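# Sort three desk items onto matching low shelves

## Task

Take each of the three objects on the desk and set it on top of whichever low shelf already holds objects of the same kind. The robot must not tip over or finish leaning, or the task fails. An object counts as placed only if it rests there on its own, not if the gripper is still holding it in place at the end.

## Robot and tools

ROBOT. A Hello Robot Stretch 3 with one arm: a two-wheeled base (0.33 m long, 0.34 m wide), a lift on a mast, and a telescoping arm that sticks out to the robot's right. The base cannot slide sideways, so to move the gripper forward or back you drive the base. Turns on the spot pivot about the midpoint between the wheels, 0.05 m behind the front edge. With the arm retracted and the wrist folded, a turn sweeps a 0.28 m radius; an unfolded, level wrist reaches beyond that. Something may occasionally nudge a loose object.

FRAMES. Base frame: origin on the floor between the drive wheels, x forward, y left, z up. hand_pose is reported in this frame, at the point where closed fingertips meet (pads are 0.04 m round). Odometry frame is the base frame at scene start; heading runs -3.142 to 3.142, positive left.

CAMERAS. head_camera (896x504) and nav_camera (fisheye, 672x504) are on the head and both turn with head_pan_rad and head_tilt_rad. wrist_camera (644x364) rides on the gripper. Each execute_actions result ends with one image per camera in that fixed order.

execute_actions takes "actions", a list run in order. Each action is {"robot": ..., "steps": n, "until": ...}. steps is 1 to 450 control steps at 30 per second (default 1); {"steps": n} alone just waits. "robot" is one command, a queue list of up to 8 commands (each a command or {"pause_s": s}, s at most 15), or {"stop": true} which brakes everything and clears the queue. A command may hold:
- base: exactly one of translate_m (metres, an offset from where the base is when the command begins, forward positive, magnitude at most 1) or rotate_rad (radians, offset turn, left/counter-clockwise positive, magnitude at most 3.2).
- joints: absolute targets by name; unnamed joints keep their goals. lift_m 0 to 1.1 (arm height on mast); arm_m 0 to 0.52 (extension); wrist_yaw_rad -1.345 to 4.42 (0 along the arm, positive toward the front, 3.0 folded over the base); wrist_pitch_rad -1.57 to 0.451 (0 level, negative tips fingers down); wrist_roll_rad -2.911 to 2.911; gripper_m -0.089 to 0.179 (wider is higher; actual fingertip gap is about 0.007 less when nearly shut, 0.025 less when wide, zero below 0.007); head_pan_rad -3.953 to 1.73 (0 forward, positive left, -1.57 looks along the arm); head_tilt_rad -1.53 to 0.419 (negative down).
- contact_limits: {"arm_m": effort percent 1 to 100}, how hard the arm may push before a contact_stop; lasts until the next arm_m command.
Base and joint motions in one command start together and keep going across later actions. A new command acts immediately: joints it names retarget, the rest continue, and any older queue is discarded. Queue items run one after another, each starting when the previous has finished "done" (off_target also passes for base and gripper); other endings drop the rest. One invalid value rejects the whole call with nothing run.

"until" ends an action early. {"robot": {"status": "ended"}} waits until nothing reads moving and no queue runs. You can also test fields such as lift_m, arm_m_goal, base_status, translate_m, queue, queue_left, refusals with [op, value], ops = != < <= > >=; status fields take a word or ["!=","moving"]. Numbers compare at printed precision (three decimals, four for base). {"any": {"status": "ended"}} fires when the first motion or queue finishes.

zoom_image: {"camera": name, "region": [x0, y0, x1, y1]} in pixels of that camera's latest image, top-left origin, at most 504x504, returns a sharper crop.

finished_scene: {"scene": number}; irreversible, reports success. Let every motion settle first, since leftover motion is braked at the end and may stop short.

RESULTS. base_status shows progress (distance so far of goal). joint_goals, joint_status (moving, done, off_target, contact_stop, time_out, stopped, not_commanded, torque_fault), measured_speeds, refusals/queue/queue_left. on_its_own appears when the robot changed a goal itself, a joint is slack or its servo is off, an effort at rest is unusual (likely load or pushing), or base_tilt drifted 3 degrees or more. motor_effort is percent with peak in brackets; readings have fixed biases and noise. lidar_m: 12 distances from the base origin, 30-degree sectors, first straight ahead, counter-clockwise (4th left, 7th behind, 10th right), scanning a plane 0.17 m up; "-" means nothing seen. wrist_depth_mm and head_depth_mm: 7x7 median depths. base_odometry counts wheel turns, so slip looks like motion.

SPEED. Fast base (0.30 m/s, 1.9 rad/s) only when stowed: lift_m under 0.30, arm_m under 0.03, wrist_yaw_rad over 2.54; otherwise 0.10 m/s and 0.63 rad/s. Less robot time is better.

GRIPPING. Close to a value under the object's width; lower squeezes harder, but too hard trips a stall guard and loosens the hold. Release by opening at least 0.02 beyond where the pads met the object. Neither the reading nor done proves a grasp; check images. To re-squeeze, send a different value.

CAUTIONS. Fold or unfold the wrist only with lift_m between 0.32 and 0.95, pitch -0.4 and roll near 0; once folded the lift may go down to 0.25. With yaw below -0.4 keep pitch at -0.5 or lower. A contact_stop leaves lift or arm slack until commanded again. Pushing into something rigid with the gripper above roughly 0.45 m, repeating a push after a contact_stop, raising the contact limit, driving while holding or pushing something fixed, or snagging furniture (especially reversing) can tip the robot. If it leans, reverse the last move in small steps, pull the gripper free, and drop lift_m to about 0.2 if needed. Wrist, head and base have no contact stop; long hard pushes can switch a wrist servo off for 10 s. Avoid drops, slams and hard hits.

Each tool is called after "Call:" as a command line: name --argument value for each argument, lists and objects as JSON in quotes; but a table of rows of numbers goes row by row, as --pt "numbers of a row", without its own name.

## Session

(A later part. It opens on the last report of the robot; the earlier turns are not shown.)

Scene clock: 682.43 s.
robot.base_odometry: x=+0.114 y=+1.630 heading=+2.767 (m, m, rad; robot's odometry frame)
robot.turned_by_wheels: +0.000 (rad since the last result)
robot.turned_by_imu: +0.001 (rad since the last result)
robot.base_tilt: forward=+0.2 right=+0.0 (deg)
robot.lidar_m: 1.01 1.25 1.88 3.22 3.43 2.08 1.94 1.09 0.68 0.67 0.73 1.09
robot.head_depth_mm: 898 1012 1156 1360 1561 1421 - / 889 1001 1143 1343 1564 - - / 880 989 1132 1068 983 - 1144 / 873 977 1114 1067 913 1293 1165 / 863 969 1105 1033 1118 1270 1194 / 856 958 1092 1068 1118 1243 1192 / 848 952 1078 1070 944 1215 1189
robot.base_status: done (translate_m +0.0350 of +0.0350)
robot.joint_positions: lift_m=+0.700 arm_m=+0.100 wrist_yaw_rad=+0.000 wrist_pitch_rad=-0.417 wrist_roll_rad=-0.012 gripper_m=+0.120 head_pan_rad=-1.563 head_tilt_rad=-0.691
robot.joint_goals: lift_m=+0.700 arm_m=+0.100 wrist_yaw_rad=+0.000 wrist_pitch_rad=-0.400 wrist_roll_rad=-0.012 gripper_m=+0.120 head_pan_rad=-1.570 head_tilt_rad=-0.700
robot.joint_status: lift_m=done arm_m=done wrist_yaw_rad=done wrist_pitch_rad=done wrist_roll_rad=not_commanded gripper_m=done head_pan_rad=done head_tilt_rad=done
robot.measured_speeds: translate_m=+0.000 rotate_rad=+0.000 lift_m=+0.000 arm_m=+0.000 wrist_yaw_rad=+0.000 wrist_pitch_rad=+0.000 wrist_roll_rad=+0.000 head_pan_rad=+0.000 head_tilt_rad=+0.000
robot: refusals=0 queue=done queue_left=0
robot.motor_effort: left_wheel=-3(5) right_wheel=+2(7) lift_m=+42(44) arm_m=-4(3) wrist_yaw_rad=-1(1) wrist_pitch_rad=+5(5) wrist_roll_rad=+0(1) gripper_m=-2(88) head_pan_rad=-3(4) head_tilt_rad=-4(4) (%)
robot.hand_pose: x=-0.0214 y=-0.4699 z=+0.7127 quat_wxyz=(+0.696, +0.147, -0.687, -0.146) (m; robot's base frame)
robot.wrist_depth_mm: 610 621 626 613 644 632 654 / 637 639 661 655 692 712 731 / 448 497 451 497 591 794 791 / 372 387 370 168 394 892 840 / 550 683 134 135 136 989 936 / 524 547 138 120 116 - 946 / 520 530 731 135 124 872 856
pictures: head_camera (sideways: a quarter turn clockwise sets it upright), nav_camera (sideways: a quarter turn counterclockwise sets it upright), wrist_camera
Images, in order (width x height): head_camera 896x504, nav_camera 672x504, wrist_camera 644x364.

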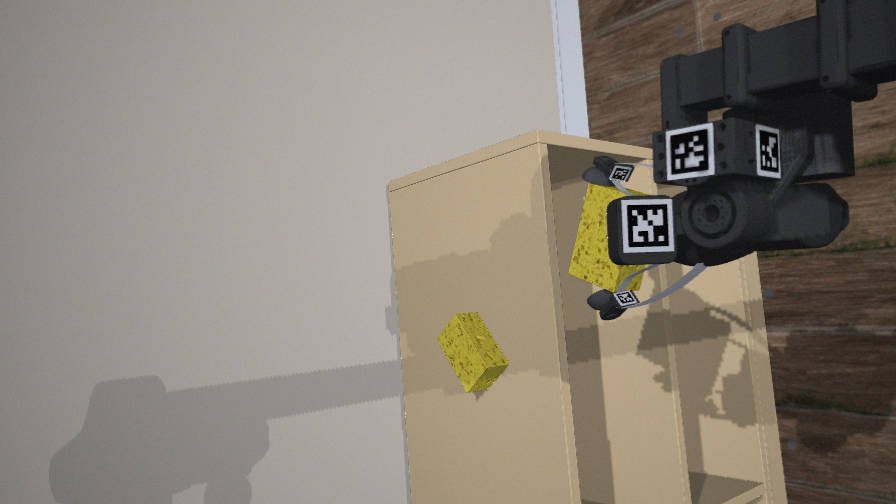

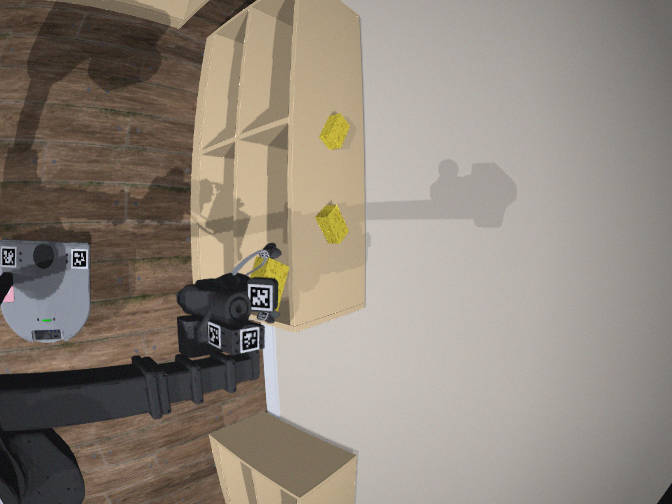

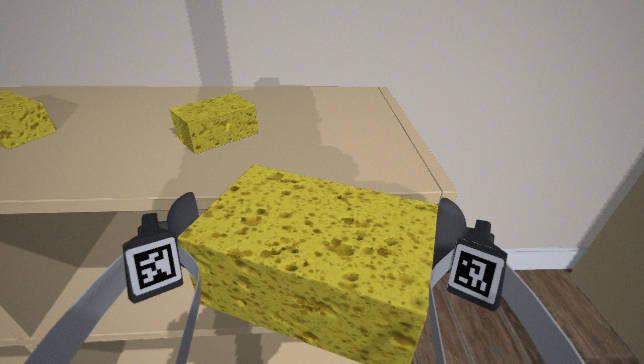

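Call:
execute_actions --actions '[{"robot":[{"joints":{"gripper_m":0.09}},{"joints":{"arm_m":0.41}},{"joints":{"lift_m":0.622}},{"joints":{"gripper_m":0.178}},{"pause_s":0.5},{"joints":{"lift_m":0.7}},{"joints":{"arm_m":0.1}}],"steps":450,"until":{"robot":{"status":"ended"}}}]'

Scene clock: 699.23 s.
robot.base_odometry: x=+0.114 y=+1.630 heading=+2.767 (m, m, rad; robot's odometry frame)
robot.turned_by_wheels: +0.000 (rad since the last result)
robot.turned_by_imu: +0.002 (rad since the last result)
robot.base_tilt: forward=+0.2 right=-0.1 (deg)
robot.lidar_m: 1.01 1.25 1.88 3.24 3.40 2.08 1.93 1.09 0.68 0.67 0.73 1.09
robot.head_depth_mm: 895 1012 1158 1359 1556 1420 - / 889 1001 1145 1339 1550 - - / 882 988 1129 1067 1109 - 1149 / 870 976 1119 1069 1145 1292 1172 / 862 966 1108 1031 1118 1270 1193 / 854 957 1092 1071 1115 1244 1193 / 848 948 1076 1072 943 1210 1197
robot.base_status: done (translate_m +0.0350 of +0.0350)
robot.joint_positions: lift_m=+0.700 arm_m=+0.100 wrist_yaw_rad=+0.000 wrist_pitch_rad=-0.417 wrist_roll_rad=-0.012 gripper_m=+0.178 head_pan_rad=-1.563 head_tilt_rad=-0.691
robot.joint_goals: lift_m=+0.700 arm_m=+0.100 wrist_yaw_rad=+0.000 wrist_pitch_rad=-0.400 wrist_roll_rad=-0.012 gripper_m=+0.178 head_pan_rad=-1.570 head_tilt_rad=-0.700
robot.joint_status: lift_m=done arm_m=done wrist_yaw_rad=done wrist_pitch_rad=done wrist_roll_rad=not_commanded gripper_m=done head_pan_rad=done head_tilt_rad=done
robot.measured_speeds: translate_m=+0.000 rotate_rad=+0.000 lift_m=+0.000 arm_m=+0.000 wrist_yaw_rad=+0.000 wrist_pitch_rad=+0.000 wrist_roll_rad=+0.000 head_pan_rad=+0.000 head_tilt_rad=+0.000
robot: refusals=0 queue=done queue_left=0
robot.motor_effort: left_wheel=-3(3) right_wheel=+2(2) lift_m=+41(44) arm_m=-4(1) wrist_yaw_rad=-1(1) wrist_pitch_rad=+5(5) wrist_roll_rad=+1(0) gripper_m=+1(99) head_pan_rad=-4(3) head_tilt_rad=-4(4) (%)
robot.hand_pose: x=-0.0214 y=-0.4699 z=+0.7127 quat_wxyz=(+0.696, +0.147, -0.687, -0.146) (m; robot's base frame)
robot.wrist_depth_mm: 598 622 628 630 652 664 656 / 644 650 654 665 679 704 723 / 459 483 450 442 585 786 796 / 373 384 384 389 392 893 887 / 506 700 714 699 539 978 946 / - 567 574 588 598 - 894 / 527 535 751 754 841 888 867
pictures: head_camera (sideways: a quarter turn clockwise sets it upright), nav_camera (sideways: a quarter turn counterclockwise sets it upright), wrist_camera
Images, in order (width x height): head_camera 896x504, nav_camera 672x504, wrist_camera 644x364.

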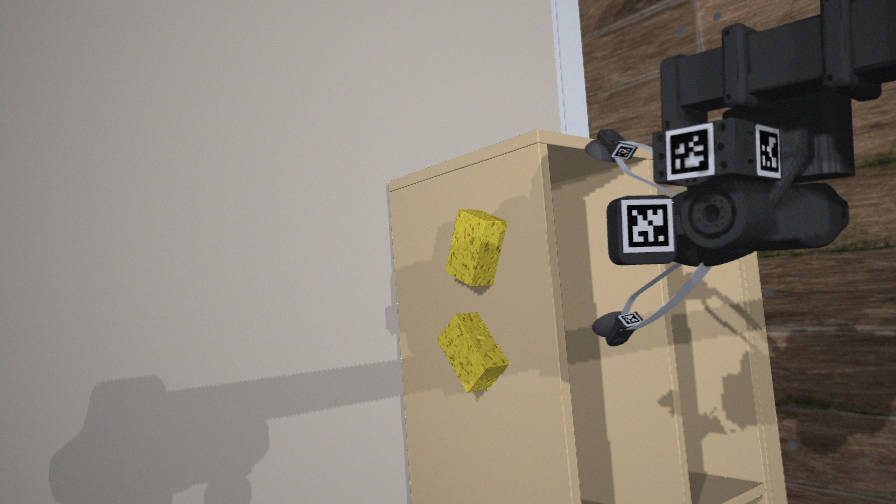

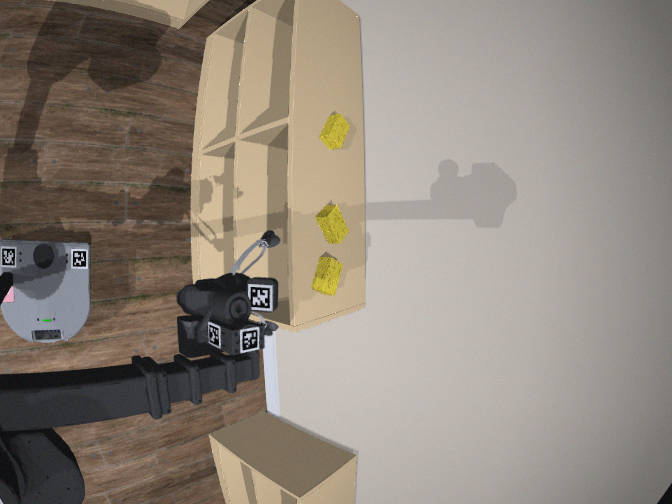

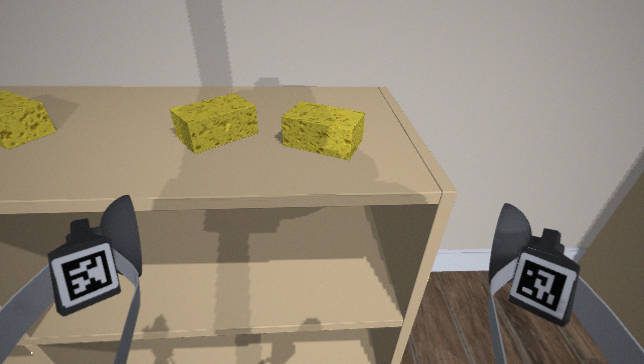

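Call:
finished_scene --scene 1

The scene is finished: the task was done.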